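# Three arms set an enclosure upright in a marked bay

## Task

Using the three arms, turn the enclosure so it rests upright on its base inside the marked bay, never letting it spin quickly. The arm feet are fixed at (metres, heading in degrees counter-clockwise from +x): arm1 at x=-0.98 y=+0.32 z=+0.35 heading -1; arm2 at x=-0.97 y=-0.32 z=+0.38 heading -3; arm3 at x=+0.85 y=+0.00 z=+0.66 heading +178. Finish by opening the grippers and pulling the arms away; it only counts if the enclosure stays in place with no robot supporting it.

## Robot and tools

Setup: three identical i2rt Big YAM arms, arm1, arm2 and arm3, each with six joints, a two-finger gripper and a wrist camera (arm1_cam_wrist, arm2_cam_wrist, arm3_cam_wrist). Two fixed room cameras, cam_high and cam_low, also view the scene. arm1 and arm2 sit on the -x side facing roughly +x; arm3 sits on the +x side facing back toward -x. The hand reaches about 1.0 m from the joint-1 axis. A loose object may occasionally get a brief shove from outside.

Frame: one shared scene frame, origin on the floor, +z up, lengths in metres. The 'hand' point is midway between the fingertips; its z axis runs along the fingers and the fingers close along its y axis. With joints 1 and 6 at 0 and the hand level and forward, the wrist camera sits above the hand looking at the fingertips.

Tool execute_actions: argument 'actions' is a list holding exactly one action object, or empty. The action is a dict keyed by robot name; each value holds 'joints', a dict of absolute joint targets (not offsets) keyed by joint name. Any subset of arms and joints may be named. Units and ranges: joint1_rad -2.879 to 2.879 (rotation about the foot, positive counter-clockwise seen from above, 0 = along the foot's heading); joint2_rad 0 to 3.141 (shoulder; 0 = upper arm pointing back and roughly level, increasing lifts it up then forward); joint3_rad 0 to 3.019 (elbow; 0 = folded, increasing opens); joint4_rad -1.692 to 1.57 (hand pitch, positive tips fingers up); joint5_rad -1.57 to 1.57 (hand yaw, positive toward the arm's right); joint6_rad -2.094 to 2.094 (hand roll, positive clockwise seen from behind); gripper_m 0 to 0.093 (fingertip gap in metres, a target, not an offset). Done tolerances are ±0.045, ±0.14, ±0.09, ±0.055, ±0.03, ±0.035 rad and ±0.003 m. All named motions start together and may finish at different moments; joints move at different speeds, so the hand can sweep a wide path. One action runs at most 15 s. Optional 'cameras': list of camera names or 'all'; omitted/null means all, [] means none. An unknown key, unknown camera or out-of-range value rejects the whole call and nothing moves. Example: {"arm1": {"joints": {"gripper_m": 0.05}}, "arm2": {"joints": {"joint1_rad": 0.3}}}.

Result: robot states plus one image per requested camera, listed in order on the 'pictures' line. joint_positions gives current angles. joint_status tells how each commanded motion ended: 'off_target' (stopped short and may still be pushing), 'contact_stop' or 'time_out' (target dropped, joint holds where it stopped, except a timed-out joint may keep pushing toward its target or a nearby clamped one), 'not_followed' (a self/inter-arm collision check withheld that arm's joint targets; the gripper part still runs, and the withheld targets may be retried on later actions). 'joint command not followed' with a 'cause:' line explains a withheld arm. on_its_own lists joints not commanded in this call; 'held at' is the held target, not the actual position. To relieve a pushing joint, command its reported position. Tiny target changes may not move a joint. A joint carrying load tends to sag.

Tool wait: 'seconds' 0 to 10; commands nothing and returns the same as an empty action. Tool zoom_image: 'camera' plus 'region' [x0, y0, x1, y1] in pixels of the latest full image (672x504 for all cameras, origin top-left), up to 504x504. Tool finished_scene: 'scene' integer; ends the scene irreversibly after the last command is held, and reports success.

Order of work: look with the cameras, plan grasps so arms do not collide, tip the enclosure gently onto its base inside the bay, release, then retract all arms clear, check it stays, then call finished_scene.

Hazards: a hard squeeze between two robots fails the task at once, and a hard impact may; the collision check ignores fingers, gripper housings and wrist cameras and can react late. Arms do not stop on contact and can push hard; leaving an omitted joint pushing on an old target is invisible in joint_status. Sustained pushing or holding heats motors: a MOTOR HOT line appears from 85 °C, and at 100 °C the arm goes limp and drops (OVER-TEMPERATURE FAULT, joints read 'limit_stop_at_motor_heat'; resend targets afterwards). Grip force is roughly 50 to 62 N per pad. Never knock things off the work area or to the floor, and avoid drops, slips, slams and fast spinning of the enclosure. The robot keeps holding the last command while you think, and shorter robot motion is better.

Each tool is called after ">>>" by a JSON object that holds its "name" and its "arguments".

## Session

>>> {"name": "execute_actions", "arguments": {"actions": []}}

Scene clock: 0.00 s.
Motor temperatures (°C, as the motors report them): arm1=[29 32 46 30 30 28] | arm2=[30 33 46 30 28 28] | arm3=[27 35 48 31 27 28]
arm1.joint_positions: joint1_rad=+0.299 joint2_rad=+0.613 joint3_rad=+1.425 joint4_rad=-1.146 joint5_rad=-0.310 joint6_rad=-0.513 gripper_m=+0.094
arm1.joint_status: not commanded
arm1.hand: x=-0.7623 y=+0.4323 z=+0.9534 quat_wxyz=(-0.581, +0.390, -0.712, -0.060) (m; scene frame)
arm2.joint_positions: joint1_rad=+0.250 joint2_rad=+0.472 joint3_rad=+1.452 joint4_rad=-1.250 joint5_rad=-0.086 joint6_rad=+0.259 gripper_m=+0.095
arm2.joint_status: not commanded
arm2.hand: x=-0.8140 y=-0.2721 z=+0.9964 quat_wxyz=(-0.581, +0.003, -0.796, -0.171) (m; scene frame)
arm3.joint_positions: joint1_rad=-0.028 joint2_rad=+0.529 joint3_rad=+1.420 joint4_rad=-1.426 joint5_rad=-0.105 joint6_rad=+0.414 gripper_m=+0.094
arm3.joint_status: not commanded
arm3.hand: x=+0.6725 y=-0.0067 z=+1.2093 quat_wxyz=(+0.130, +0.849, -0.180, -0.479) (m; scene frame)
pictures: arm1_cam_wrist, arm2_cam_wrist, arm3_cam_wrist, cam_high, cam_low
Images, in order (width x height): arm1_cam_wrist 672x504, arm2_cam_wrist 672x504, arm3_cam_wrist 672x504, cam_high 672x504, cam_low 672x504.

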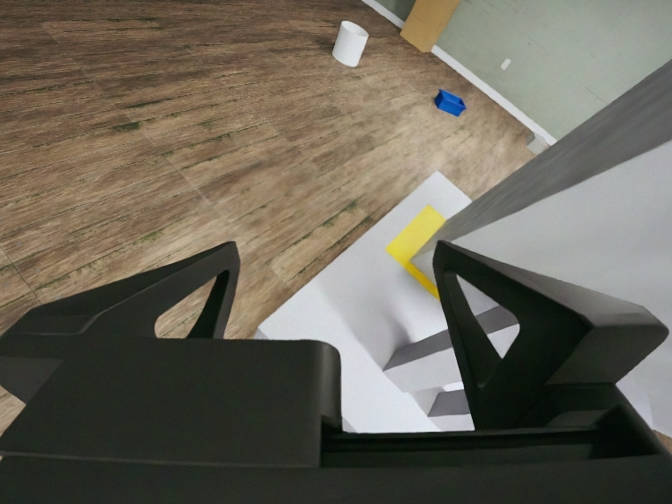

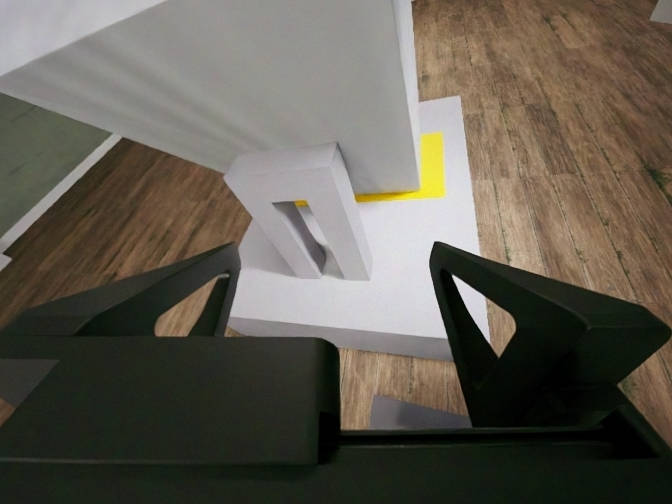

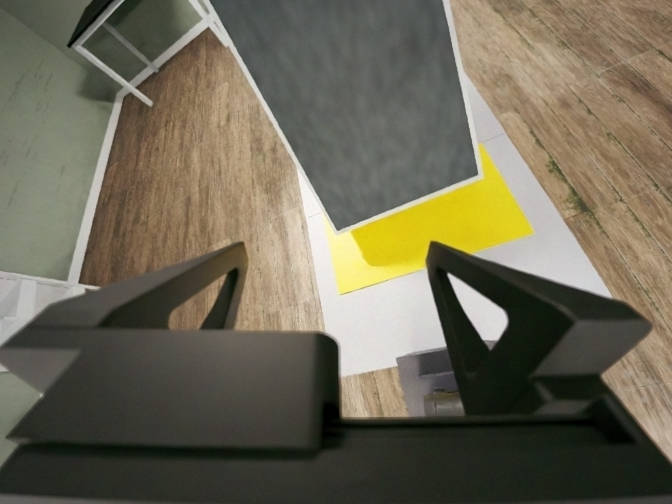

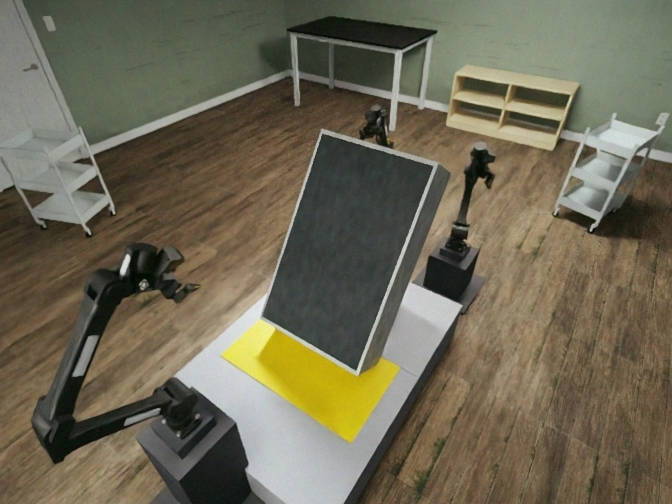

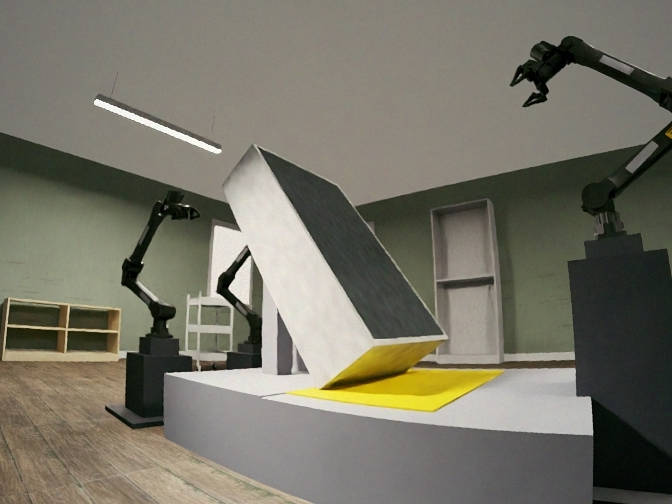

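>>> {"name": "execute_actions", "arguments": {"actions": [{"arm1": {"joints": {"joint1_rad": -0.19, "joint2_rad": 0.45, "joint3_rad": 0.59, "joint4_rad": 0.15, "joint5_rad": 0.0, "joint6_rad": 0.0, "gripper_m": 0.0}}, "arm2": {"joints": {"joint1_rad": 0.30, "joint2_rad": 0.45, "joint3_rad": 0.54, "joint4_rad": 0.2, "joint5_rad": 0.0, "joint6_rad": 0.0, "gripper_m": 0.0}}, "arm3": {"joints": {"joint1_rad": 0.035, "joint2_rad": 1.631, "joint3_rad": 1.213, "joint4_rad": 0.178, "joint5_rad": 0.0, "joint6_rad": 0.0, "gripper_m": 0.0}}}]}}

Scene clock: 68.40 s.
Motor temperatures (°C, as the motors report them): arm1=[29 31 52 30 30 28] | arm2=[30 33 50 30 28 28] | arm3=[27 34 54 31 27 28]
arm1.joint_positions: joint1_rad=-0.186 joint2_rad=+0.460 joint3_rad=+0.589 joint4_rad=+0.132 joint5_rad=-0.001 joint6_rad=-0.013 gripper_m=+0.001
arm1.joint_status: all done
arm1.hand: x=-0.6571 y=+0.2492 z=+0.8206 quat_wxyz=(-0.785, -0.061, -0.610, +0.087) (m; scene frame)
arm2.joint_positions: joint1_rad=+0.291 joint2_rad=+0.456 joint3_rad=+0.546 joint4_rad=+0.182 joint5_rad=-0.004 joint6_rad=+0.014 gripper_m=+0.001
arm2.joint_status: all done
arm2.hand: x=-0.6531 y=-0.2402 z=+0.8402 quat_wxyz=(-0.790, +0.071, -0.601, -0.103) (m; scene frame)
arm3.joint_positions: joint1_rad=+0.030 joint2_rad=+1.642 joint3_rad=+1.200 joint4_rad=+0.154 joint5_rad=-0.003 joint6_rad=+0.017 gripper_m=+0.001
arm3.joint_status: all done
arm3.hand: x=+0.1557 y=+0.0035 z=+0.9268 quat_wxyz=(+0.004, +0.801, -0.008, -0.598) (m; scene frame)
pictures: arm1_cam_wrist, arm2_cam_wrist, arm3_cam_wrist, cam_high, cam_low
Images, in order (width x height): arm1_cam_wrist 672x504, arm2_cam_wrist 672x504, arm3_cam_wrist 672x504, cam_high 672x504, cam_low 672x504.

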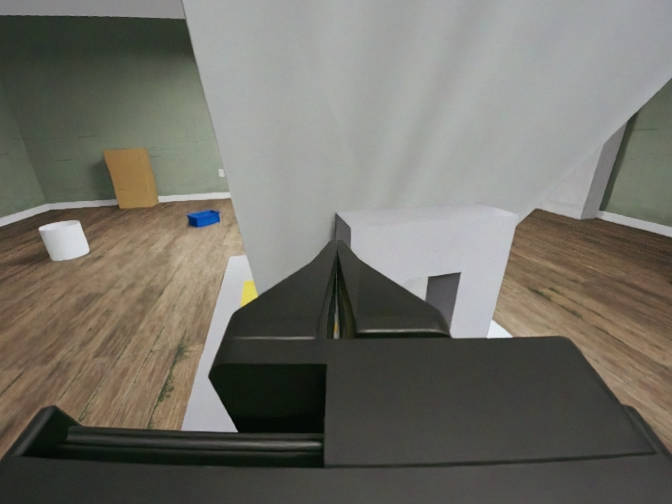

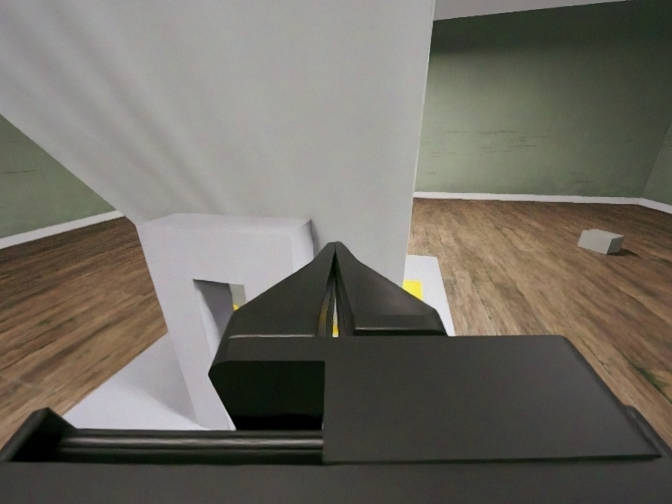

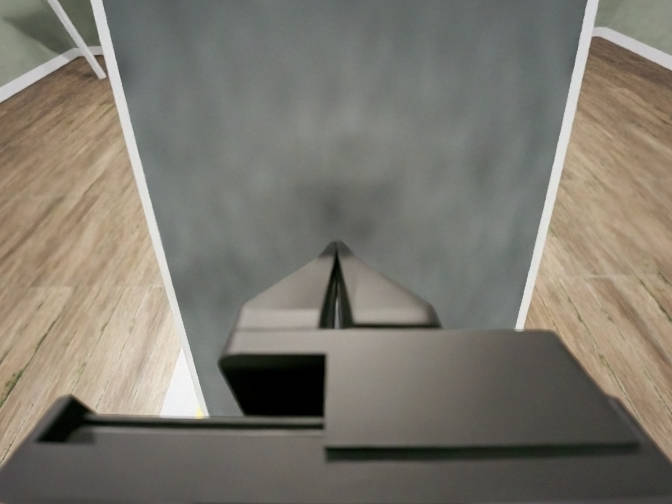

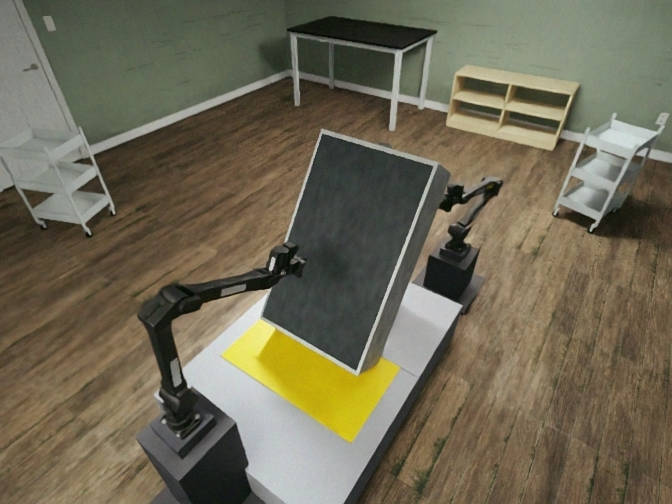

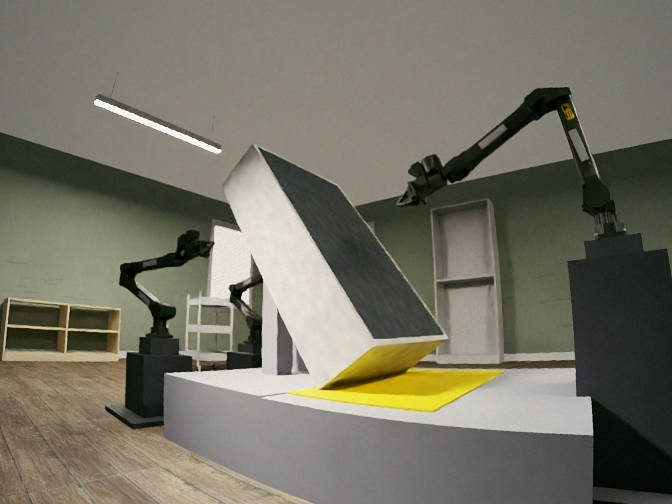

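>>> {"name": "execute_actions", "arguments": {"actions": [{"arm1": {"joints": {"joint2_rad": 0.80, "joint3_rad": 0.95}}, "arm2": {"joints": {"joint2_rad": 0.80, "joint3_rad": 0.90}}, "arm3": {"joints": {"joint1_rad": 0.005, "joint2_rad": 1.859, "joint3_rad": 1.952, "joint4_rad": -0.083}}}], "cameras": ["cam_low"]}}

>>> {"name": "execute_actions", "arguments": {"actions": [{"arm1": {"joints": {"joint2_rad": 0.93, "joint3_rad": 1.07}}, "arm2": {"joints": {"joint2_rad": 0.93, "joint3_rad": 1.02}}}], "cameras": ["cam_low"]}}

>>> {"name": "execute_actions", "arguments": {"actions": [{"arm1": {"joints": {"joint2_rad": 1.06, "joint3_rad": 1.18}}, "arm2": {"joints": {"joint2_rad": 1.06, "joint3_rad": 1.13}}}], "cameras": ["cam_low"]}}

Scene clock: 118.30 s.
Motor temperatures (°C, as the motors report them): arm1=[29 31 54 30 30 28] | arm2=[30 32 53 30 28 28] | arm3=[27 37 57 31 27 28]
arm1.joint_positions: joint1_rad=-0.186 joint2_rad=+0.794 joint3_rad=+0.895 joint4_rad=+0.135 joint5_rad=-0.001 joint6_rad=-0.013 gripper_m=+0.001
arm1.joint_status: all done
arm1.hand: x=-0.5638 y=+0.2291 z=+0.8919 quat_wxyz=(-0.778, -0.062, -0.620, +0.086) (m; scene frame)
arm2.joint_positions: joint1_rad=+0.291 joint2_rad=+0.801 joint3_rad=+0.840 joint4_rad=+0.185 joint5_rad=-0.004 joint6_rad=+0.014 gripper_m=+0.001
arm2.joint_status: all done
arm2.hand: x=-0.5565 y=-0.2163 z=+0.9004 quat_wxyz=(-0.775, +0.073, -0.620, -0.101) (m; scene frame)
arm3.joint_positions: joint1_rad=+0.008 joint2_rad=+1.849 joint3_rad=+1.914 joint4_rad=-0.083 joint5_rad=-0.002 joint6_rad=+0.017 gripper_m=+0.001
arm3.joint_status: all done
arm3.hand: x=+0.0353 y=+0.0224 z=+1.1527 quat_wxyz=(-0.004, +0.714, -0.015, -0.700) (m; scene frame)
pictures: cam_low
Images, in order (width x height): cam_low 672x504.

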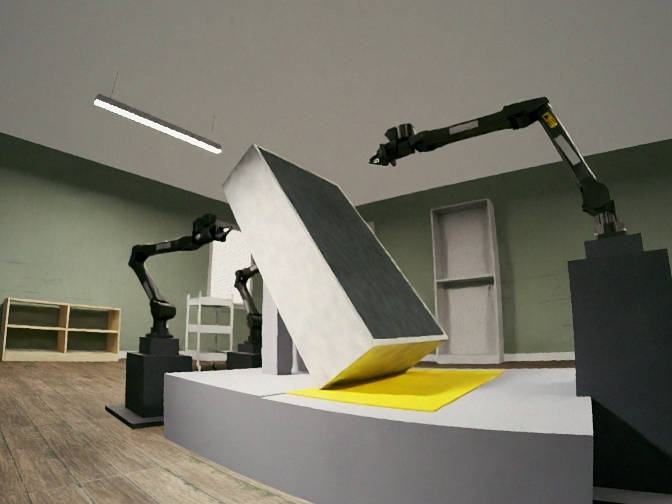

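Scene clock: 119.20 s.
Motor temperatures (°C, as the motors report them): arm1=[29 31 54 30 30 28] | arm2=[30 32 54 30 28 28] | arm3=[27 38 58 31 27 28]
arm1.joint_positions: joint1_rad=-0.186 joint2_rad=+0.927 joint3_rad=+1.020 joint4_rad=+0.136 joint5_rad=-0.001 joint6_rad=-0.013 gripper_m=+0.001
arm1.joint_status: all done
arm1.hand: x=-0.5199 y=+0.2197 z=+0.9129 quat_wxyz=(-0.776, -0.062, -0.622, +0.086) (m; scene frame)
arm2.joint_positions: joint1_rad=+0.291 joint2_rad=+0.933 joint3_rad=+0.965 joint4_rad=+0.187 joint5_rad=-0.004 joint6_rad=+0.014 gripper_m=+0.001
arm2.joint_status: all done
arm2.hand: x=-0.5134 y=-0.2056 z=+0.9220 quat_wxyz=(-0.773, +0.073, -0.622, -0.100) (m; scene frame)
arm3.joint_positions: joint1_rad=+0.008 joint2_rad=+1.849 joint3_rad=+1.914 joint4_rad=-0.083 joint5_rad=-0.002 joint6_rad=+0.017 gripper_m=+0.001
arm3.joint_status: not commanded
arm3.hand: x=+0.0353 y=+0.0224 z=+1.1527 quat_wxyz=(-0.004, +0.714, -0.015, -0.700) (m; scene frame)
pictures: cam_low
Images, in order (width x height): cam_low 672x504.

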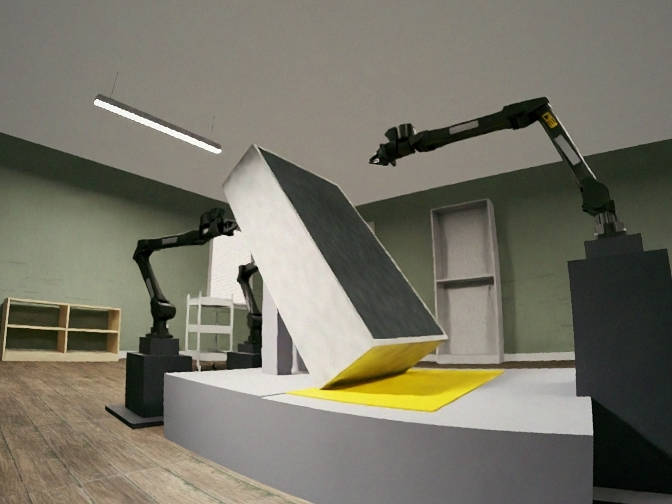

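Scene clock: 120.17 s.
Motor temperatures (°C, as the motors report them): arm1=[29 31 55 30 30 28] | arm2=[30 32 54 30 28 28] | arm3=[27 38 58 31 27 28]
arm1.joint_positions: joint1_rad=-0.186 joint2_rad=+1.057 joint3_rad=+1.131 joint4_rad=+0.137 joint5_rad=-0.001 joint6_rad=-0.013 gripper_m=+0.001
arm1.joint_status: all done
arm1.hand: x=-0.4733 y=+0.2098 z=+0.9205 quat_wxyz=(-0.770, -0.063, -0.629, +0.085) (m; scene frame)
arm2.joint_positions: joint1_rad=+0.291 joint2_rad=+1.064 joint3_rad=+1.076 joint4_rad=+0.187 joint5_rad=-0.004 joint6_rad=+0.014 gripper_m=+0.001
arm2.joint_status: all done
arm2.hand: x=-0.4675 y=-0.1943 z=+0.9292 quat_wxyz=(-0.767, +0.074, -0.629, -0.100) (m; scene frame)
arm3.joint_positions: joint1_rad=+0.008 joint2_rad=+1.849 joint3_rad=+1.914 joint4_rad=-0.083 joint5_rad=-0.002 joint6_rad=+0.017 gripper_m=+0.001
arm3.joint_status: not commanded
arm3.hand: x=+0.0353 y=+0.0224 z=+1.1527 quat_wxyz=(-0.004, +0.714, -0.015, -0.700) (m; scene frame)
pictures: cam_low
Images, in order (width x height): cam_low 672x504.

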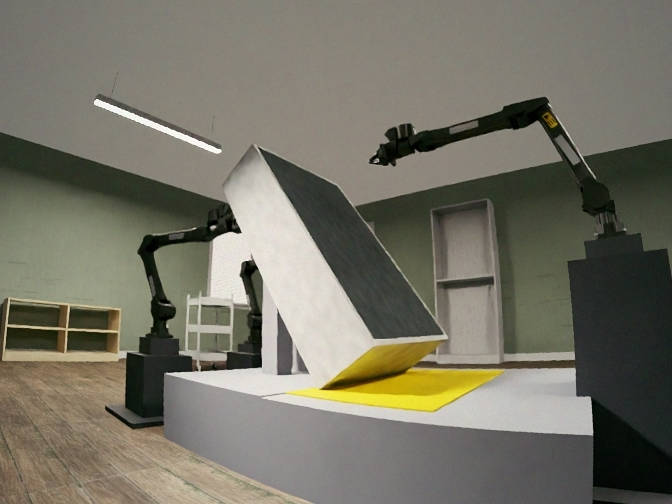

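>>> {"name": "execute_actions", "arguments": {"actions": [{"arm1": {"joints": {"joint2_rad": 1.19, "joint3_rad": 1.30}}, "arm2": {"joints": {"joint2_rad": 1.18, "joint3_rad": 1.24}}}], "cameras": ["cam_low"]}}

>>> {"name": "execute_actions", "arguments": {"actions": [{"arm1": {"joints": {"joint2_rad": 1.32, "joint3_rad": 1.41}}, "arm2": {"joints": {"joint2_rad": 1.31, "joint3_rad": 1.35}}}], "cameras": ["cam_low"]}}

>>> {"name": "execute_actions", "arguments": {"actions": [{"arm1": {"joints": {"joint2_rad": 1.45, "joint3_rad": 1.53}}, "arm2": {"joints": {"joint2_rad": 1.44, "joint3_rad": 1.47}}}], "cameras": ["cam_low"]}}

Scene clock: 133.80 s.
Motor temperatures (°C, as the motors report them): arm1=[29 31 60 30 30 28] | arm2=[30 32 61 30 28 28] | arm3=[27 38 61 31 27 28]
arm1.joint_positions: joint1_rad=-0.205 joint2_rad=+1.120 joint3_rad=+1.162 joint4_rad=+0.116 joint5_rad=+0.014 joint6_rad=-0.012 gripper_m=+0.000
arm1.joint_status: joint3_rad time_out (moved +0.030 of +0.169); the others done
arm1.on_its_own: joint3_rad reads +1.162 and still pushes toward +1.274 since a time_out
arm1.hand: x=-0.4504 y=+0.1914 z=+0.9017 quat_wxyz=(-0.751, -0.077, -0.649, +0.095) (m; scene frame)
arm2.joint_positions: joint1_rad=+0.311 joint2_rad=+1.135 joint3_rad=+1.098 joint4_rad=+0.171 joint5_rad=-0.012 joint6_rad=+0.014 gripper_m=+0.001
arm2.joint_status: joint3_rad time_out (moved +0.022 of +0.164); the others done
arm2.on_its_own: joint3_rad reads +1.098 and still pushes toward +1.210 since a time_out
arm2.hand: x=-0.4426 y=-0.1755 z=+0.9019 quat_wxyz=(-0.745, +0.086, -0.653, -0.107) (m; scene frame)
arm3.joint_positions: joint1_rad=+0.008 joint2_rad=+1.849 joint3_rad=+1.914 joint4_rad=-0.083 joint5_rad=-0.002 joint6_rad=+0.017 gripper_m=+0.001
arm3.joint_status: not commanded
arm3.hand: x=+0.0353 y=+0.0224 z=+1.1527 quat_wxyz=(-0.004, +0.714, -0.015, -0.700) (m; scene frame)
pictures: cam_low
Images, in order (width x height): cam_low 672x504.

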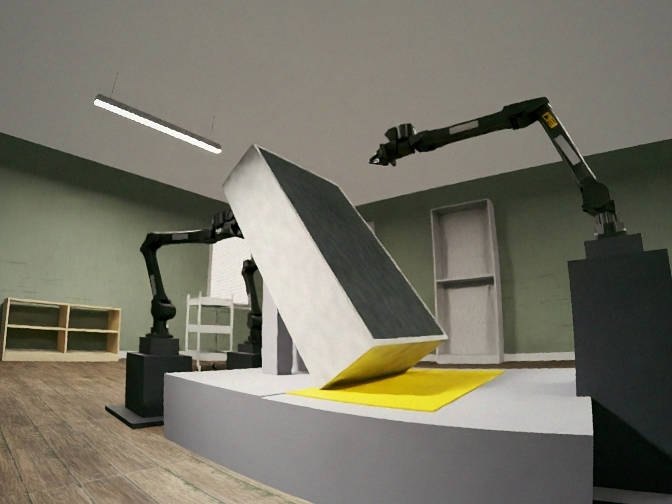

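not run: a stop came earlier in this reply.

not run: a stop came earlier in this reply.

>>> {"name": "execute_actions", "arguments": {"actions": [{"arm1": {"joints": {"joint2_rad": 0.95, "joint3_rad": 1.16}}, "arm2": {"joints": {"joint2_rad": 0.95, "joint3_rad": 1.10}}}], "cameras": []}}

Scene clock: 143.57 s.
Motor temperatures (°C, as the motors report them): arm1=[29 31 65 30 30 28] | arm2=[30 32 67 30 28 28] | arm3=[27 39 62 31 27 28]
arm1.joint_positions: joint1_rad=-0.198 joint2_rad=+0.939 joint3_rad=+1.149 joint4_rad=+0.144 joint5_rad=+0.002 joint6_rad=-0.012 gripper_m=+0.000
arm1.joint_status: all done
arm1.hand: x=-0.5317 y=+0.2156 z=+0.9884 quat_wxyz=(-0.812, -0.062, -0.572, +0.096) (m; scene frame)
arm2.joint_positions: joint1_rad=+0.311 joint2_rad=+0.950 joint3_rad=+1.093 joint4_rad=+0.194 joint5_rad=-0.004 joint6_rad=+0.014 gripper_m=+0.001
arm2.joint_status: all done
arm2.hand: x=-0.5213 y=-0.1979 z=+0.9949 quat_wxyz=(-0.808, +0.074, -0.574, -0.113) (m; scene frame)
arm3.joint_positions: joint1_rad=+0.008 joint2_rad=+1.849 joint3_rad=+1.914 joint4_rad=-0.083 joint5_rad=-0.002 joint6_rad=+0.017 gripper_m=+0.001
arm3.joint_status: not commanded
arm3.hand: x=+0.0353 y=+0.0224 z=+1.1527 quat_wxyz=(-0.004, +0.714, -0.015, -0.700) (m; scene frame)
pictures: none
No camera images: the call's "cameras" was empty. Leave "cameras" out to get every camera's image.

>>> {"name": "execute_actions", "arguments": {"actions": [{"arm1": {"joints": {"joint2_rad": 1.08, "joint3_rad": 1.25}}, "arm2": {"joints": {"joint2_rad": 1.07, "joint3_rad": 1.18}}}], "cameras": ["cam_low"]}}

>>> {"name": "execute_actions", "arguments": {"actions": [{"arm1": {"joints": {"joint2_rad": 1.21, "joint3_rad": 1.36}}, "arm2": {"joints": {"joint2_rad": 1.20, "joint3_rad": 1.29}}}], "cameras": ["cam_low"]}}

>>> {"name": "execute_actions", "arguments": {"actions": [{"arm1": {"joints": {"joint2_rad": 1.34, "joint3_rad": 1.48}}, "arm2": {"joints": {"joint2_rad": 1.33, "joint3_rad": 1.41}}}], "cameras": ["cam_low"]}}

Scene clock: 198.20 s.
Motor temperatures (°C, as the motors report them): arm1=[29 31 57 30 30 28] | arm2=[30 32 57 30 28 28] | arm3=[27 40 65 31 27 28]
arm1.joint_positions: joint1_rad=-0.201 joint2_rad=+1.010 joint3_rad=+1.178 joint4_rad=+0.138 joint5_rad=+0.012 joint6_rad=-0.011 gripper_m=+0.000
arm1.joint_status: all done
arm1.hand: x=-0.5015 y=+0.2060 z=+0.9723 quat_wxyz=(-0.798, -0.069, -0.591, +0.098) (m; scene frame)
arm2.joint_positions: joint1_rad=+0.311 joint2_rad=+1.012 joint3_rad=+1.104 joint4_rad=+0.187 joint5_rad=-0.014 joint6_rad=+0.013 gripper_m=+0.001
arm2.joint_status: all done
arm2.hand: x=-0.4947 y=-0.1888 z=+0.9719 quat_wxyz=(-0.790, +0.081, -0.597, -0.113) (m; scene frame)
arm3.joint_positions: joint1_rad=+0.008 joint2_rad=+1.849 joint3_rad=+1.914 joint4_rad=-0.083 joint5_rad=-0.002 joint6_rad=+0.017 gripper_m=+0.001
arm3.joint_status: not commanded
arm3.hand: x=+0.0353 y=+0.0224 z=+1.1527 quat_wxyz=(-0.004, +0.714, -0.015, -0.700) (m; scene frame)
pictures: cam_low
Images, in order (width x height): cam_low 672x504.

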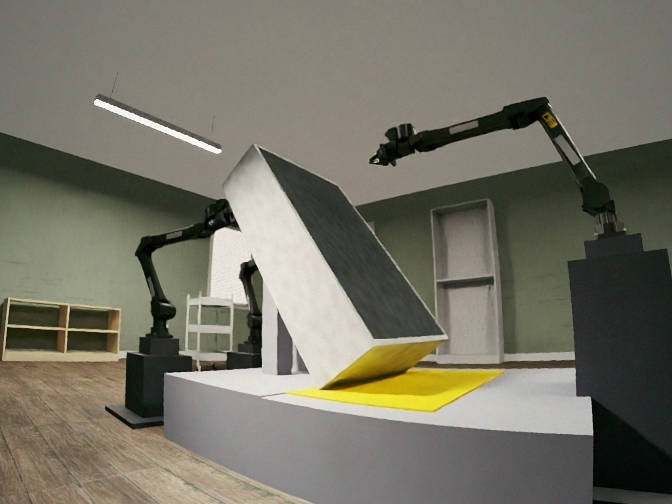

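Scene clock: 199.17 s.
Motor temperatures (°C, as the motors report them): arm1=[29 31 57 30 30 28] | arm2=[30 32 58 30 28 28] | arm3=[27 40 65 31 27 28]
arm1.joint_positions: joint1_rad=-0.202 joint2_rad=+1.147 joint3_rad=+1.287 joint4_rad=+0.131 joint5_rad=+0.013 joint6_rad=-0.011 gripper_m=+0.000
arm1.joint_status: all done
arm1.hand: x=-0.4489 y=+0.1931 z=+0.9692 quat_wxyz=(-0.787, -0.071, -0.605, +0.097) (m; scene frame)
arm2.joint_positions: joint1_rad=+0.312 joint2_rad=+1.174 joint3_rad=+1.208 joint4_rad=+0.182 joint5_rad=-0.013 joint6_rad=+0.013 gripper_m=+0.001
arm2.joint_status: all done
arm2.hand: x=-0.4321 y=-0.1718 z=+0.9525 quat_wxyz=(-0.771, +0.084, -0.622, -0.111) (m; scene frame)
arm3.joint_positions: joint1_rad=+0.008 joint2_rad=+1.849 joint3_rad=+1.914 joint4_rad=-0.083 joint5_rad=-0.002 joint6_rad=+0.017 gripper_m=+0.001
arm3.joint_status: not commanded
arm3.hand: x=+0.0353 y=+0.0224 z=+1.1527 quat_wxyz=(-0.004, +0.714, -0.015, -0.700) (m; scene frame)
pictures: cam_low
Images, in order (width x height): cam_low 672x504.

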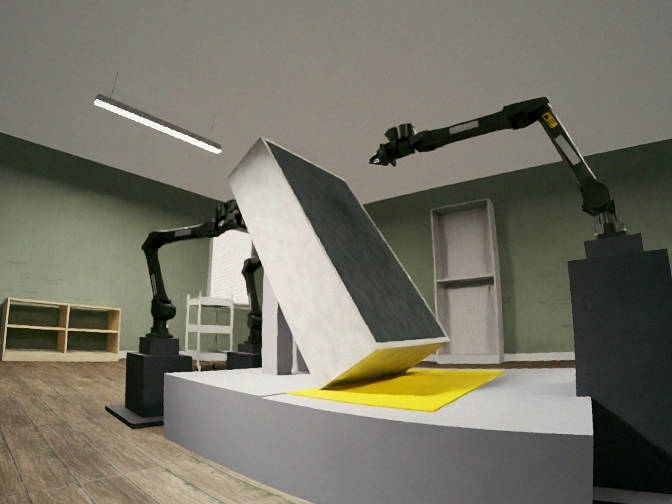

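Scene clock: 200.13 s.
Motor temperatures (°C, as the motors report them): arm1=[29 31 58 30 30 28] | arm2=[30 32 59 30 28 28] | arm3=[27 40 66 31 27 28]
arm1.joint_positions: joint1_rad=-0.199 joint2_rad=+1.284 joint3_rad=+1.416 joint4_rad=+0.131 joint5_rad=+0.010 joint6_rad=-0.011 gripper_m=+0.000
arm1.joint_status: all done
arm1.hand: x=-0.3966 y=+0.1830 z=+0.9724 quat_wxyz=(-0.785, -0.070, -0.609, +0.095) (m; scene frame)
arm2.joint_positions: joint1_rad=+0.312 joint2_rad=+1.309 joint3_rad=+1.335 joint4_rad=+0.180 joint5_rad=-0.006 joint6_rad=+0.013 gripper_m=+0.001
arm2.joint_status: all done
arm2.hand: x=-0.3816 y=-0.1596 z=+0.9551 quat_wxyz=(-0.768, +0.081, -0.626, -0.108) (m; scene frame)
arm3.joint_positions: joint1_rad=+0.008 joint2_rad=+1.849 joint3_rad=+1.914 joint4_rad=-0.083 joint5_rad=-0.002 joint6_rad=+0.017 gripper_m=+0.001
arm3.joint_status: not commanded
arm3.hand: x=+0.0353 y=+0.0224 z=+1.1527 quat_wxyz=(-0.004, +0.714, -0.015, -0.700) (m; scene frame)
pictures: cam_low
Images, in order (width x height): cam_low 672x504.

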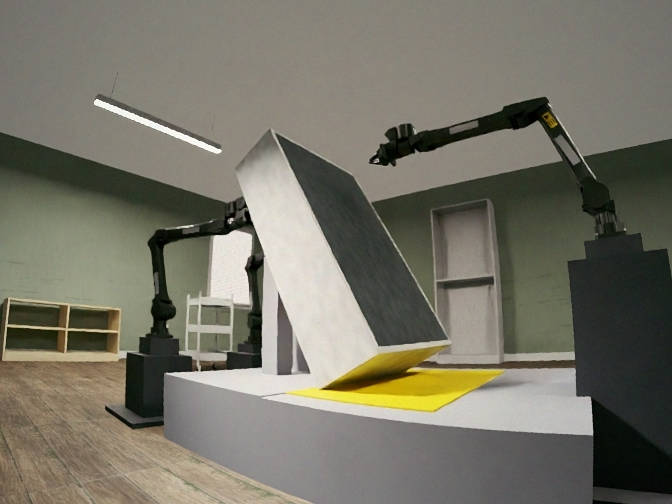

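>>> {"name": "execute_actions", "arguments": {"actions": [{"arm1": {"joints": {"joint2_rad": 1.47, "joint3_rad": 1.60}}, "arm2": {"joints": {"joint2_rad": 1.46, "joint3_rad": 1.53}}, "arm3": {"joints": {"joint2_rad": 1.99, "joint3_rad": 2.152, "joint4_rad": -0.152}}}], "cameras": ["cam_low"]}}

>>> {"name": "execute_actions", "arguments": {"actions": [{"arm1": {"joints": {"joint2_rad": 1.60, "joint3_rad": 1.73}}, "arm2": {"joints": {"joint2_rad": 1.59, "joint3_rad": 1.66}}}], "cameras": ["cam_low"]}}

>>> {"name": "execute_actions", "arguments": {"actions": [{"arm1": {"joints": {"joint2_rad": 1.71, "joint3_rad": 1.85}}, "arm2": {"joints": {"joint2_rad": 1.70, "joint3_rad": 1.78}}}], "cameras": ["cam_low", "arm3_cam_wrist"]}}

Scene clock: 221.33 s.
Motor temperatures (°C, as the motors report them): arm1=[29 31 64 30 30 28] | arm2=[30 32 67 30 28 28] | arm3=[27 40 67 31 27 28]
arm1.joint_positions: joint1_rad=-0.196 joint2_rad=+1.425 joint3_rad=+1.547 joint4_rad=+0.137 joint5_rad=+0.007 joint6_rad=-0.011 gripper_m=+0.000
arm1.joint_status: all done
arm1.hand: x=-0.3427 y=+0.1733 z=+0.9696 quat_wxyz=(-0.784, -0.068, -0.610, +0.093) (m; scene frame)
arm2.joint_positions: joint1_rad=+0.310 joint2_rad=+1.449 joint3_rad=+1.465 joint4_rad=+0.184 joint5_rad=-0.003 joint6_rad=+0.013 gripper_m=+0.001
arm2.joint_status: all done
arm2.hand: x=-0.3289 y=-0.1473 z=+0.9509 quat_wxyz=(-0.767, +0.080, -0.628, -0.106) (m; scene frame)
arm3.joint_positions: joint1_rad=+0.008 joint2_rad=+1.999 joint3_rad=+2.089 joint4_rad=-0.146 joint5_rad=-0.002 joint6_rad=+0.017 gripper_m=+0.001
arm3.joint_status: all done
arm3.hand: x=-0.0134 y=+0.0238 z=+1.1234 quat_wxyz=(-0.004, +0.727, -0.015, -0.687) (m; scene frame)
pictures: cam_low
Images, in order (width x height): cam_low 672x504.

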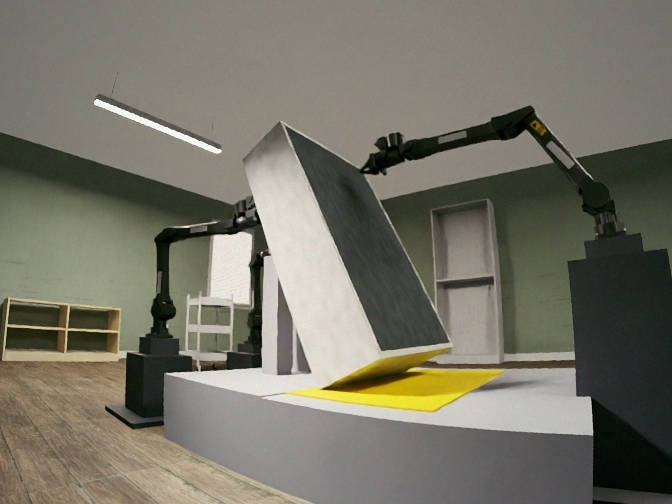

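Scene clock: 222.37 s.
Motor temperatures (°C, as the motors report them): arm1=[29 31 64 30 30 28] | arm2=[30 33 67 30 28 28] | arm3=[27 41 67 31 27 28]
arm1.joint_positions: joint1_rad=-0.194 joint2_rad=+1.574 joint3_rad=+1.685 joint4_rad=+0.136 joint5_rad=+0.004 joint6_rad=-0.011 gripper_m=+0.000
arm1.joint_status: all done
arm1.hand: x=-0.2857 y=+0.1627 z=+0.9559 quat_wxyz=(-0.780, -0.066, -0.615, +0.090) (m; scene frame)
arm2.joint_positions: joint1_rad=+0.307 joint2_rad=+1.590 joint3_rad=+1.599 joint4_rad=+0.185 joint5_rad=+0.001 joint6_rad=+0.013 gripper_m=+0.001
arm2.joint_status: all done
arm2.hand: x=-0.2759 y=-0.1356 z=+0.9396 quat_wxyz=(-0.765, +0.078, -0.631, -0.104) (m; scene frame)
arm3.joint_positions: joint1_rad=+0.008 joint2_rad=+1.999 joint3_rad=+2.089 joint4_rad=-0.146 joint5_rad=-0.002 joint6_rad=+0.017 gripper_m=+0.001
arm3.joint_status: not commanded
arm3.hand: x=-0.0134 y=+0.0238 z=+1.1234 quat_wxyz=(-0.004, +0.727, -0.015, -0.687) (m; scene frame)
pictures: cam_low
Images, in order (width x height): cam_low 672x504.

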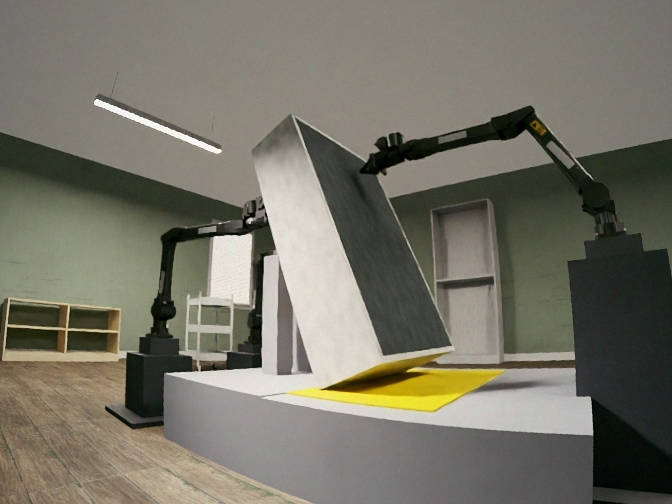

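Scene clock: 223.50 s.
Motor temperatures (°C, as the motors report them): arm1=[29 31 64 30 30 28] | arm2=[30 33 67 30 28 28] | arm3=[27 41 67 31 27 28]
arm1.joint_positions: joint1_rad=-0.192 joint2_rad=+1.684 joint3_rad=+1.799 joint4_rad=+0.138 joint5_rad=+0.002 joint6_rad=-0.011 gripper_m=+0.000
arm1.joint_status: all done
arm1.hand: x=-0.2456 y=+0.1555 z=+0.9482 quat_wxyz=(-0.782, -0.065, -0.613, +0.089) (m; scene frame)
arm2.joint_positions: joint1_rad=+0.306 joint2_rad=+1.694 joint3_rad=+1.716 joint4_rad=+0.185 joint5_rad=+0.002 joint6_rad=+0.013 gripper_m=+0.001
arm2.joint_status: all done
arm2.hand: x=-0.2391 y=-0.1269 z=+0.9381 quat_wxyz=(-0.769, +0.077, -0.626, -0.104) (m; scene frame)
arm3.joint_positions: joint1_rad=+0.008 joint2_rad=+1.993 joint3_rad=+2.102 joint4_rad=-0.150 joint5_rad=-0.002 joint6_rad=+0.017 gripper_m=+0.001
arm3.joint_status: not commanded
arm3.hand: x=-0.0108 y=+0.0238 z=+1.1362 quat_wxyz=(-0.004, +0.722, -0.015, -0.692) (m; scene frame)
pictures: arm3_cam_wrist, cam_low
Images, in order (width x height): arm3_cam_wrist 672x504, cam_low 672x504.

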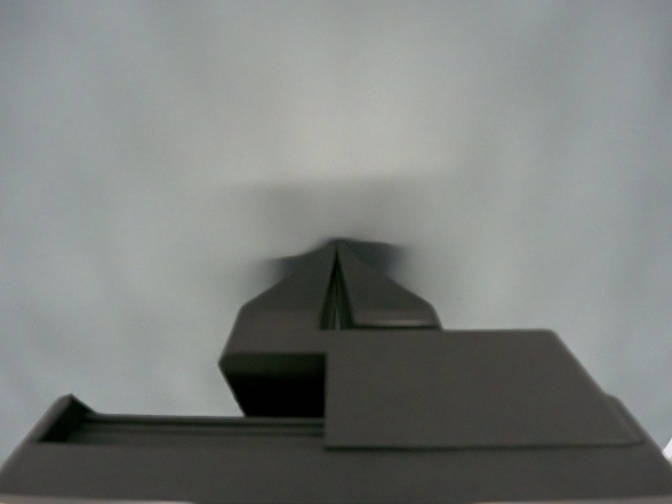

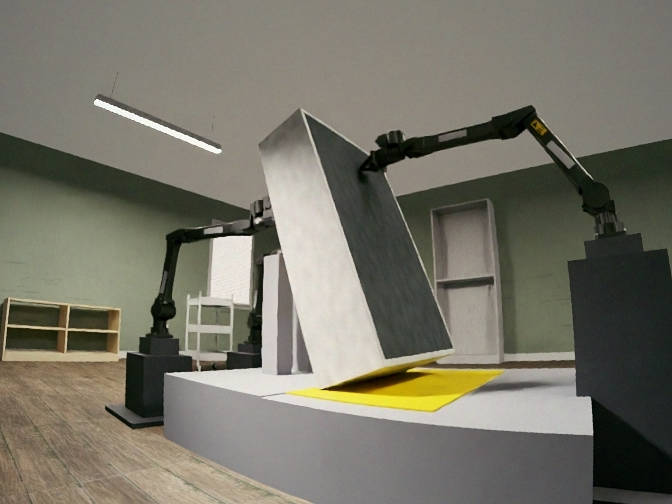

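>>> {"name": "execute_actions", "arguments": {"actions": [{"arm1": {"joints": {"joint2_rad": 1.83, "joint3_rad": 1.99}}, "arm2": {"joints": {"joint2_rad": 1.82, "joint3_rad": 1.92}}, "arm3": {"joints": {"joint2_rad": 1.859, "joint3_rad": 1.952, "joint4_rad": -0.083}}}], "cameras": ["cam_low"]}}

>>> {"name": "execute_actions", "arguments": {"actions": [{"arm1": {"joints": {"joint2_rad": 1.93, "joint3_rad": 2.11}}, "arm2": {"joints": {"joint2_rad": 1.92, "joint3_rad": 2.04}}, "arm3": {"joints": {"joint2_rad": 1.742, "joint3_rad": 1.787, "joint4_rad": -0.035}}}], "cameras": ["cam_low"]}}

>>> {"name": "execute_actions", "arguments": {"actions": [{"arm1": {"joints": {"joint2_rad": 2.04, "joint3_rad": 2.25}}, "arm2": {"joints": {"joint2_rad": 2.03, "joint3_rad": 2.18}}, "arm3": {"joints": {"joint2_rad": 1.632, "joint3_rad": 1.644, "joint4_rad": -0.002}}}], "cameras": ["cam_low"]}}

Scene clock: 244.17 s.
Motor temperatures (°C, as the motors report them): arm1=[29 33 64 30 30 28] | arm2=[30 35 68 30 28 28] | arm3=[27 42 69 31 27 28]
arm1.joint_positions: joint1_rad=-0.192 joint2_rad=+1.818 joint3_rad=+1.936 joint4_rad=+0.138 joint5_rad=-0.001 joint6_rad=-0.011 gripper_m=+0.000
arm1.joint_status: all done
arm1.hand: x=-0.1990 y=+0.1462 z=+0.9323 quat_wxyz=(-0.784, -0.063, -0.612, +0.088) (m; scene frame)
arm2.joint_positions: joint1_rad=+0.306 joint2_rad=+1.815 joint3_rad=+1.856 joint4_rad=+0.185 joint5_rad=+0.002 joint6_rad=+0.013 gripper_m=+0.001
arm2.joint_status: all done
arm2.hand: x=-0.1980 y=-0.1161 z=+0.9330 quat_wxyz=(-0.775, +0.076, -0.619, -0.104) (m; scene frame)
arm3.joint_positions: joint1_rad=+0.008 joint2_rad=+1.834 joint3_rad=+1.953 joint4_rad=-0.102 joint5_rad=-0.002 joint6_rad=+0.017 gripper_m=+0.001
arm3.joint_status: all done
arm3.hand: x=+0.0423 y=+0.0223 z=+1.1846 quat_wxyz=(-0.004, +0.701, -0.015, -0.713) (m; scene frame)
pictures: cam_low
Images, in order (width x height): cam_low 672x504.

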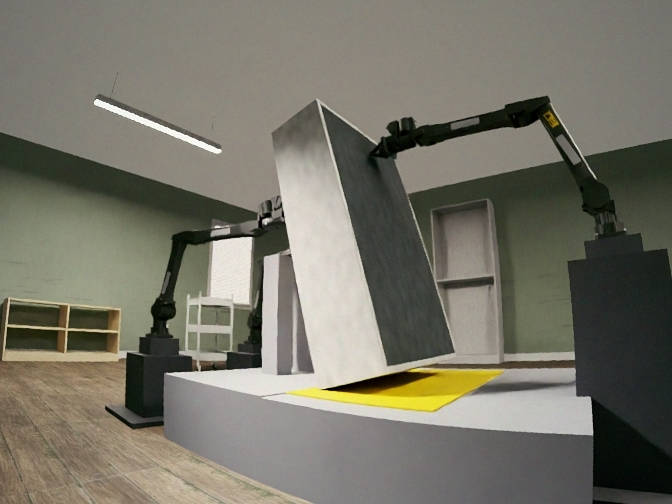

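Scene clock: 245.47 s.
Motor temperatures (°C, as the motors report them): arm1=[29 33 65 30 30 28] | arm2=[30 35 68 30 28 28] | arm3=[27 42 68 31 27 28]
arm1.joint_positions: joint1_rad=-0.192 joint2_rad=+1.909 joint3_rad=+2.052 joint4_rad=+0.138 joint5_rad=-0.001 joint6_rad=-0.011 gripper_m=+0.000
arm1.joint_status: all done
arm1.hand: x=-0.1711 y=+0.1400 z=+0.9309 quat_wxyz=(-0.791, -0.063, -0.602, +0.089) (m; scene frame)
arm2.joint_positions: joint1_rad=+0.306 joint2_rad=+1.907 joint3_rad=+1.975 joint4_rad=+0.188 joint5_rad=+0.002 joint6_rad=+0.013 gripper_m=+0.001
arm2.joint_status: all done
arm2.hand: x=-0.1699 y=-0.1087 z=+0.9348 quat_wxyz=(-0.784, +0.074, -0.607, -0.106) (m; scene frame)
arm3.joint_positions: joint1_rad=+0.008 joint2_rad=+1.721 joint3_rad=+1.779 joint4_rad=-0.056 joint5_rad=-0.001 joint6_rad=+0.016 gripper_m=+0.001
arm3.joint_status: all done
arm3.hand: x=+0.0806 y=+0.0213 z=+1.1744 quat_wxyz=(-0.004, +0.706, -0.015, -0.708) (m; scene frame)
pictures: cam_low
Images, in order (width x height): cam_low 672x504.

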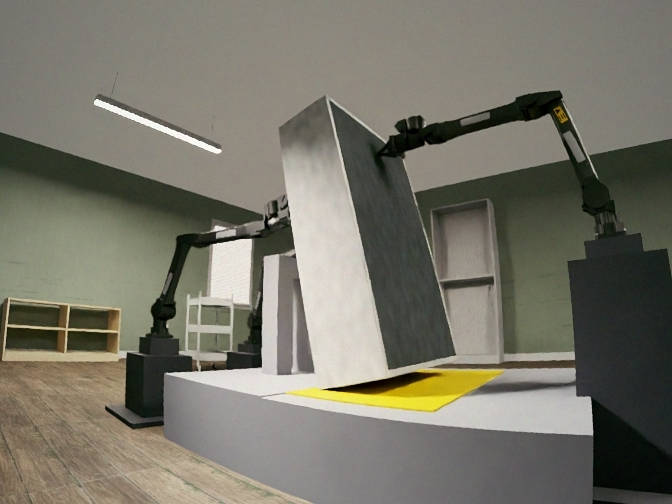

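Scene clock: 246.63 s.
Motor temperatures (°C, as the motors report them): arm1=[29 34 65 30 30 28] | arm2=[30 35 68 30 28 28] | arm3=[27 42 68 31 27 28]
arm1.joint_positions: joint1_rad=-0.192 joint2_rad=+2.021 joint3_rad=+2.191 joint4_rad=+0.138 joint5_rad=-0.001 joint6_rad=-0.011 gripper_m=+0.000
arm1.joint_status: all done
arm1.hand: x=-0.1393 y=+0.1331 z=+0.9239 quat_wxyz=(-0.799, -0.061, -0.591, +0.090) (m; scene frame)
arm2.joint_positions: joint1_rad=+0.306 joint2_rad=+2.025 joint3_rad=+2.114 joint4_rad=+0.188 joint5_rad=+0.002 joint6_rad=+0.013 gripper_m=+0.001
arm2.joint_status: all done
arm2.hand: x=-0.1348 y=-0.0995 z=+0.9229 quat_wxyz=(-0.791, +0.073, -0.599, -0.107) (m; scene frame)
arm3.joint_positions: joint1_rad=+0.007 joint2_rad=+1.548 joint3_rad=+1.619 joint4_rad=-0.020 joint5_rad=-0.001 joint6_rad=+0.016 gripper_m=+0.001
arm3.joint_status: all done
arm3.hand: x=+0.1457 y=+0.0200 z=+1.2069 quat_wxyz=(-0.005, +0.689, -0.015, -0.725) (m; scene frame)
pictures: cam_low
Images, in order (width x height): cam_low 672x504.

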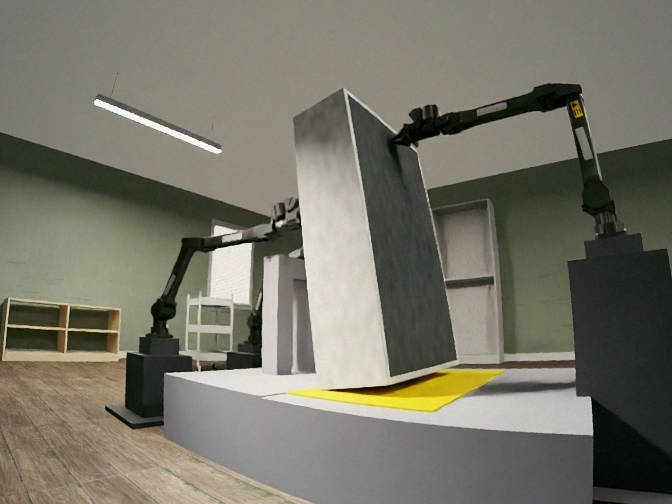

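>>> {"name": "execute_actions", "arguments": {"actions": [{"arm3": {"joints": {"joint2_rad": 1.56, "joint3_rad": 1.42, "joint4_rad": 0.0}}}], "cameras": ["cam_low"]}}

>>> {"name": "execute_actions", "arguments": {"actions": [{"arm3": {"joints": {"joint2_rad": 1.48, "joint3_rad": 1.33}}}], "cameras": ["cam_low"]}}

>>> {"name": "execute_actions", "arguments": {"actions": [{"arm3": {"joints": {"joint2_rad": 1.40, "joint3_rad": 1.24}}}], "cameras": ["cam_low"]}}

>>> {"name": "execute_actions", "arguments": {"actions": [{"arm3": {"joints": {"joint2_rad": 1.32, "joint3_rad": 1.15}}}], "cameras": ["cam_low"]}}

>>> {"name": "execute_actions", "arguments": {"actions": [{"arm3": {"joints": {"joint2_rad": 1.24, "joint3_rad": 1.08}}}], "cameras": ["cam_low"]}}

Scene clock: 264.20 s.
Motor temperatures (°C, as the motors report them): arm1=[29 36 66 30 30 28] | arm2=[30 37 69 30 28 28] | arm3=[27 38 66 31 27 28]
arm1.joint_positions: joint1_rad=-0.192 joint2_rad=+2.021 joint3_rad=+2.191 joint4_rad=+0.138 joint5_rad=-0.001 joint6_rad=-0.011 gripper_m=+0.000
arm1.joint_status: not commanded
arm1.hand: x=-0.1393 y=+0.1331 z=+0.9239 quat_wxyz=(-0.799, -0.061, -0.591, +0.090) (m; scene frame)
arm2.joint_positions: joint1_rad=+0.306 joint2_rad=+2.025 joint3_rad=+2.114 joint4_rad=+0.188 joint5_rad=+0.002 joint6_rad=+0.013 gripper_m=+0.001
arm2.joint_status: not commanded
arm2.hand: x=-0.1348 y=-0.0995 z=+0.9229 quat_wxyz=(-0.791, +0.073, -0.599, -0.107) (m; scene frame)
arm3.joint_positions: joint1_rad=+0.003 joint2_rad=+1.377 joint3_rad=+1.402 joint4_rad=+0.002 joint5_rad=+0.000 joint6_rad=+0.016 gripper_m=+0.001
arm3.joint_status: joint2_rad time_out (moved -0.171 of +0.012); the others done
arm3.on_its_own: joint2_rad reads +1.377 and still pushes toward +1.560 since a time_out
arm3.hand: x=+0.2103 y=+0.0209 z=+1.1882 quat_wxyz=(-0.007, +0.697, -0.017, -0.716) (m; scene frame)
pictures: cam_low
Images, in order (width x height): cam_low 672x504.

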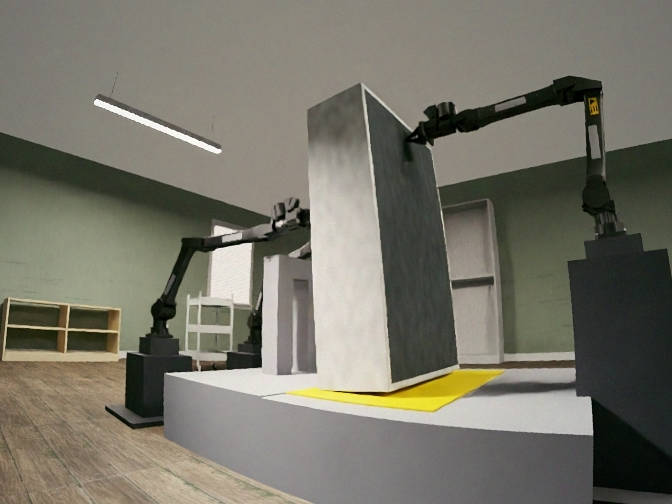

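not run: a stop came earlier in this reply.

not run: a stop came earlier in this reply.

not run: a stop came earlier in this reply.

not run: a stop came earlier in this reply.

>>> {"name": "execute_actions", "arguments": {"actions": [{"arm3": {"joints": {"joint2_rad": 1.47, "joint3_rad": 1.32}}}], "cameras": ["cam_low"]}}

>>> {"name": "execute_actions", "arguments": {"actions": [{"arm3": {"joints": {"joint2_rad": 1.39, "joint3_rad": 1.24}}}], "cameras": ["cam_low"]}}

Scene clock: 282.13 s.
Motor temperatures (°C, as the motors report them): arm1=[29 38 67 30 30 28] | arm2=[30 38 70 30 28 28] | arm3=[27 37 65 31 27 28]
arm1.joint_positions: joint1_rad=-0.192 joint2_rad=+2.021 joint3_rad=+2.191 joint4_rad=+0.138 joint5_rad=-0.001 joint6_rad=-0.011 gripper_m=+0.000
arm1.joint_status: not commanded
arm1.hand: x=-0.1393 y=+0.1331 z=+0.9239 quat_wxyz=(-0.799, -0.061, -0.591, +0.090) (m; scene frame)
arm2.joint_positions: joint1_rad=+0.306 joint2_rad=+2.025 joint3_rad=+2.114 joint4_rad=+0.188 joint5_rad=+0.002 joint6_rad=+0.013 gripper_m=+0.001
arm2.joint_status: not commanded
arm2.hand: x=-0.1348 y=-0.0995 z=+0.9229 quat_wxyz=(-0.791, +0.073, -0.599, -0.107) (m; scene frame)
arm3.joint_positions: joint1_rad=+0.000 joint2_rad=+1.283 joint3_rad=+1.302 joint4_rad=-0.006 joint5_rad=+0.001 joint6_rad=+0.016 gripper_m=+0.001
arm3.joint_status: joint2_rad off_target (ended at +1.283, target +1.470); the others done
arm3.on_its_own: joint2_rad reads +1.283 and still pushes toward +1.470 since a time_out
arm3.hand: x=+0.2461 y=+0.0215 z=+1.1798 quat_wxyz=(-0.008, +0.703, -0.018, -0.711) (m; scene frame)
pictures: cam_low
Images, in order (width x height): cam_low 672x504.

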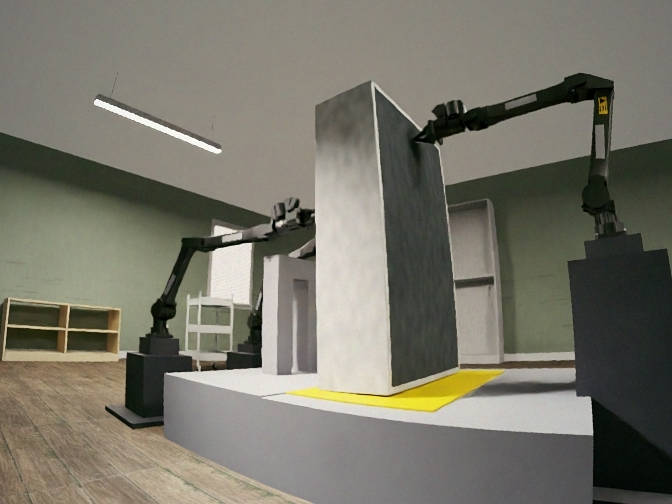

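Scene clock: 283.10 s.
Motor temperatures (°C, as the motors report them): arm1=[29 38 67 30 30 28] | arm2=[30 38 70 30 28 28] | arm3=[27 37 65 31 27 28]
arm1.joint_positions: joint1_rad=-0.192 joint2_rad=+2.021 joint3_rad=+2.191 joint4_rad=+0.138 joint5_rad=-0.001 joint6_rad=-0.011 gripper_m=+0.000
arm1.joint_status: not commanded
arm1.hand: x=-0.1393 y=+0.1331 z=+0.9239 quat_wxyz=(-0.799, -0.061, -0.591, +0.090) (m; scene frame)
arm2.joint_positions: joint1_rad=+0.306 joint2_rad=+2.025 joint3_rad=+2.114 joint4_rad=+0.188 joint5_rad=+0.002 joint6_rad=+0.013 gripper_m=+0.001
arm2.joint_status: not commanded
arm2.hand: x=-0.1348 y=-0.0995 z=+0.9229 quat_wxyz=(-0.791, +0.073, -0.599, -0.107) (m; scene frame)
arm3.joint_positions: joint1_rad=-0.002 joint2_rad=+1.216 joint3_rad=+1.224 joint4_rad=+0.007 joint5_rad=+0.003 joint6_rad=+0.016 gripper_m=+0.001
arm3.joint_status: joint2_rad off_target (ended at +1.215, target +1.390); the others done
arm3.hand: x=+0.2720 y=+0.0220 z=+1.1732 quat_wxyz=(-0.009, +0.701, -0.019, -0.712) (m; scene frame)
pictures: cam_low
Images, in order (width x height): cam_low 672x504.

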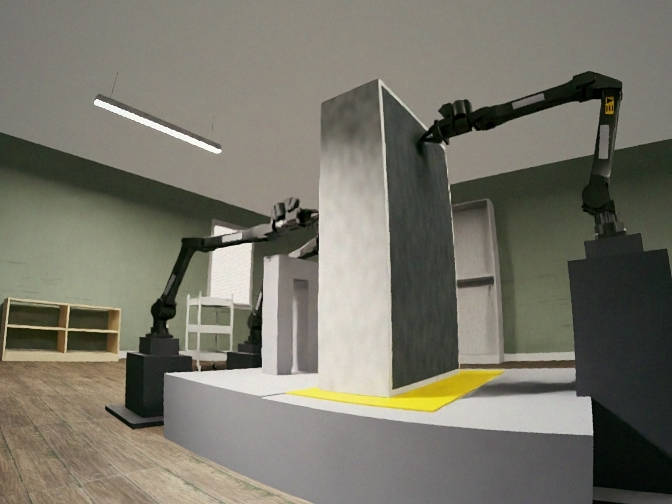

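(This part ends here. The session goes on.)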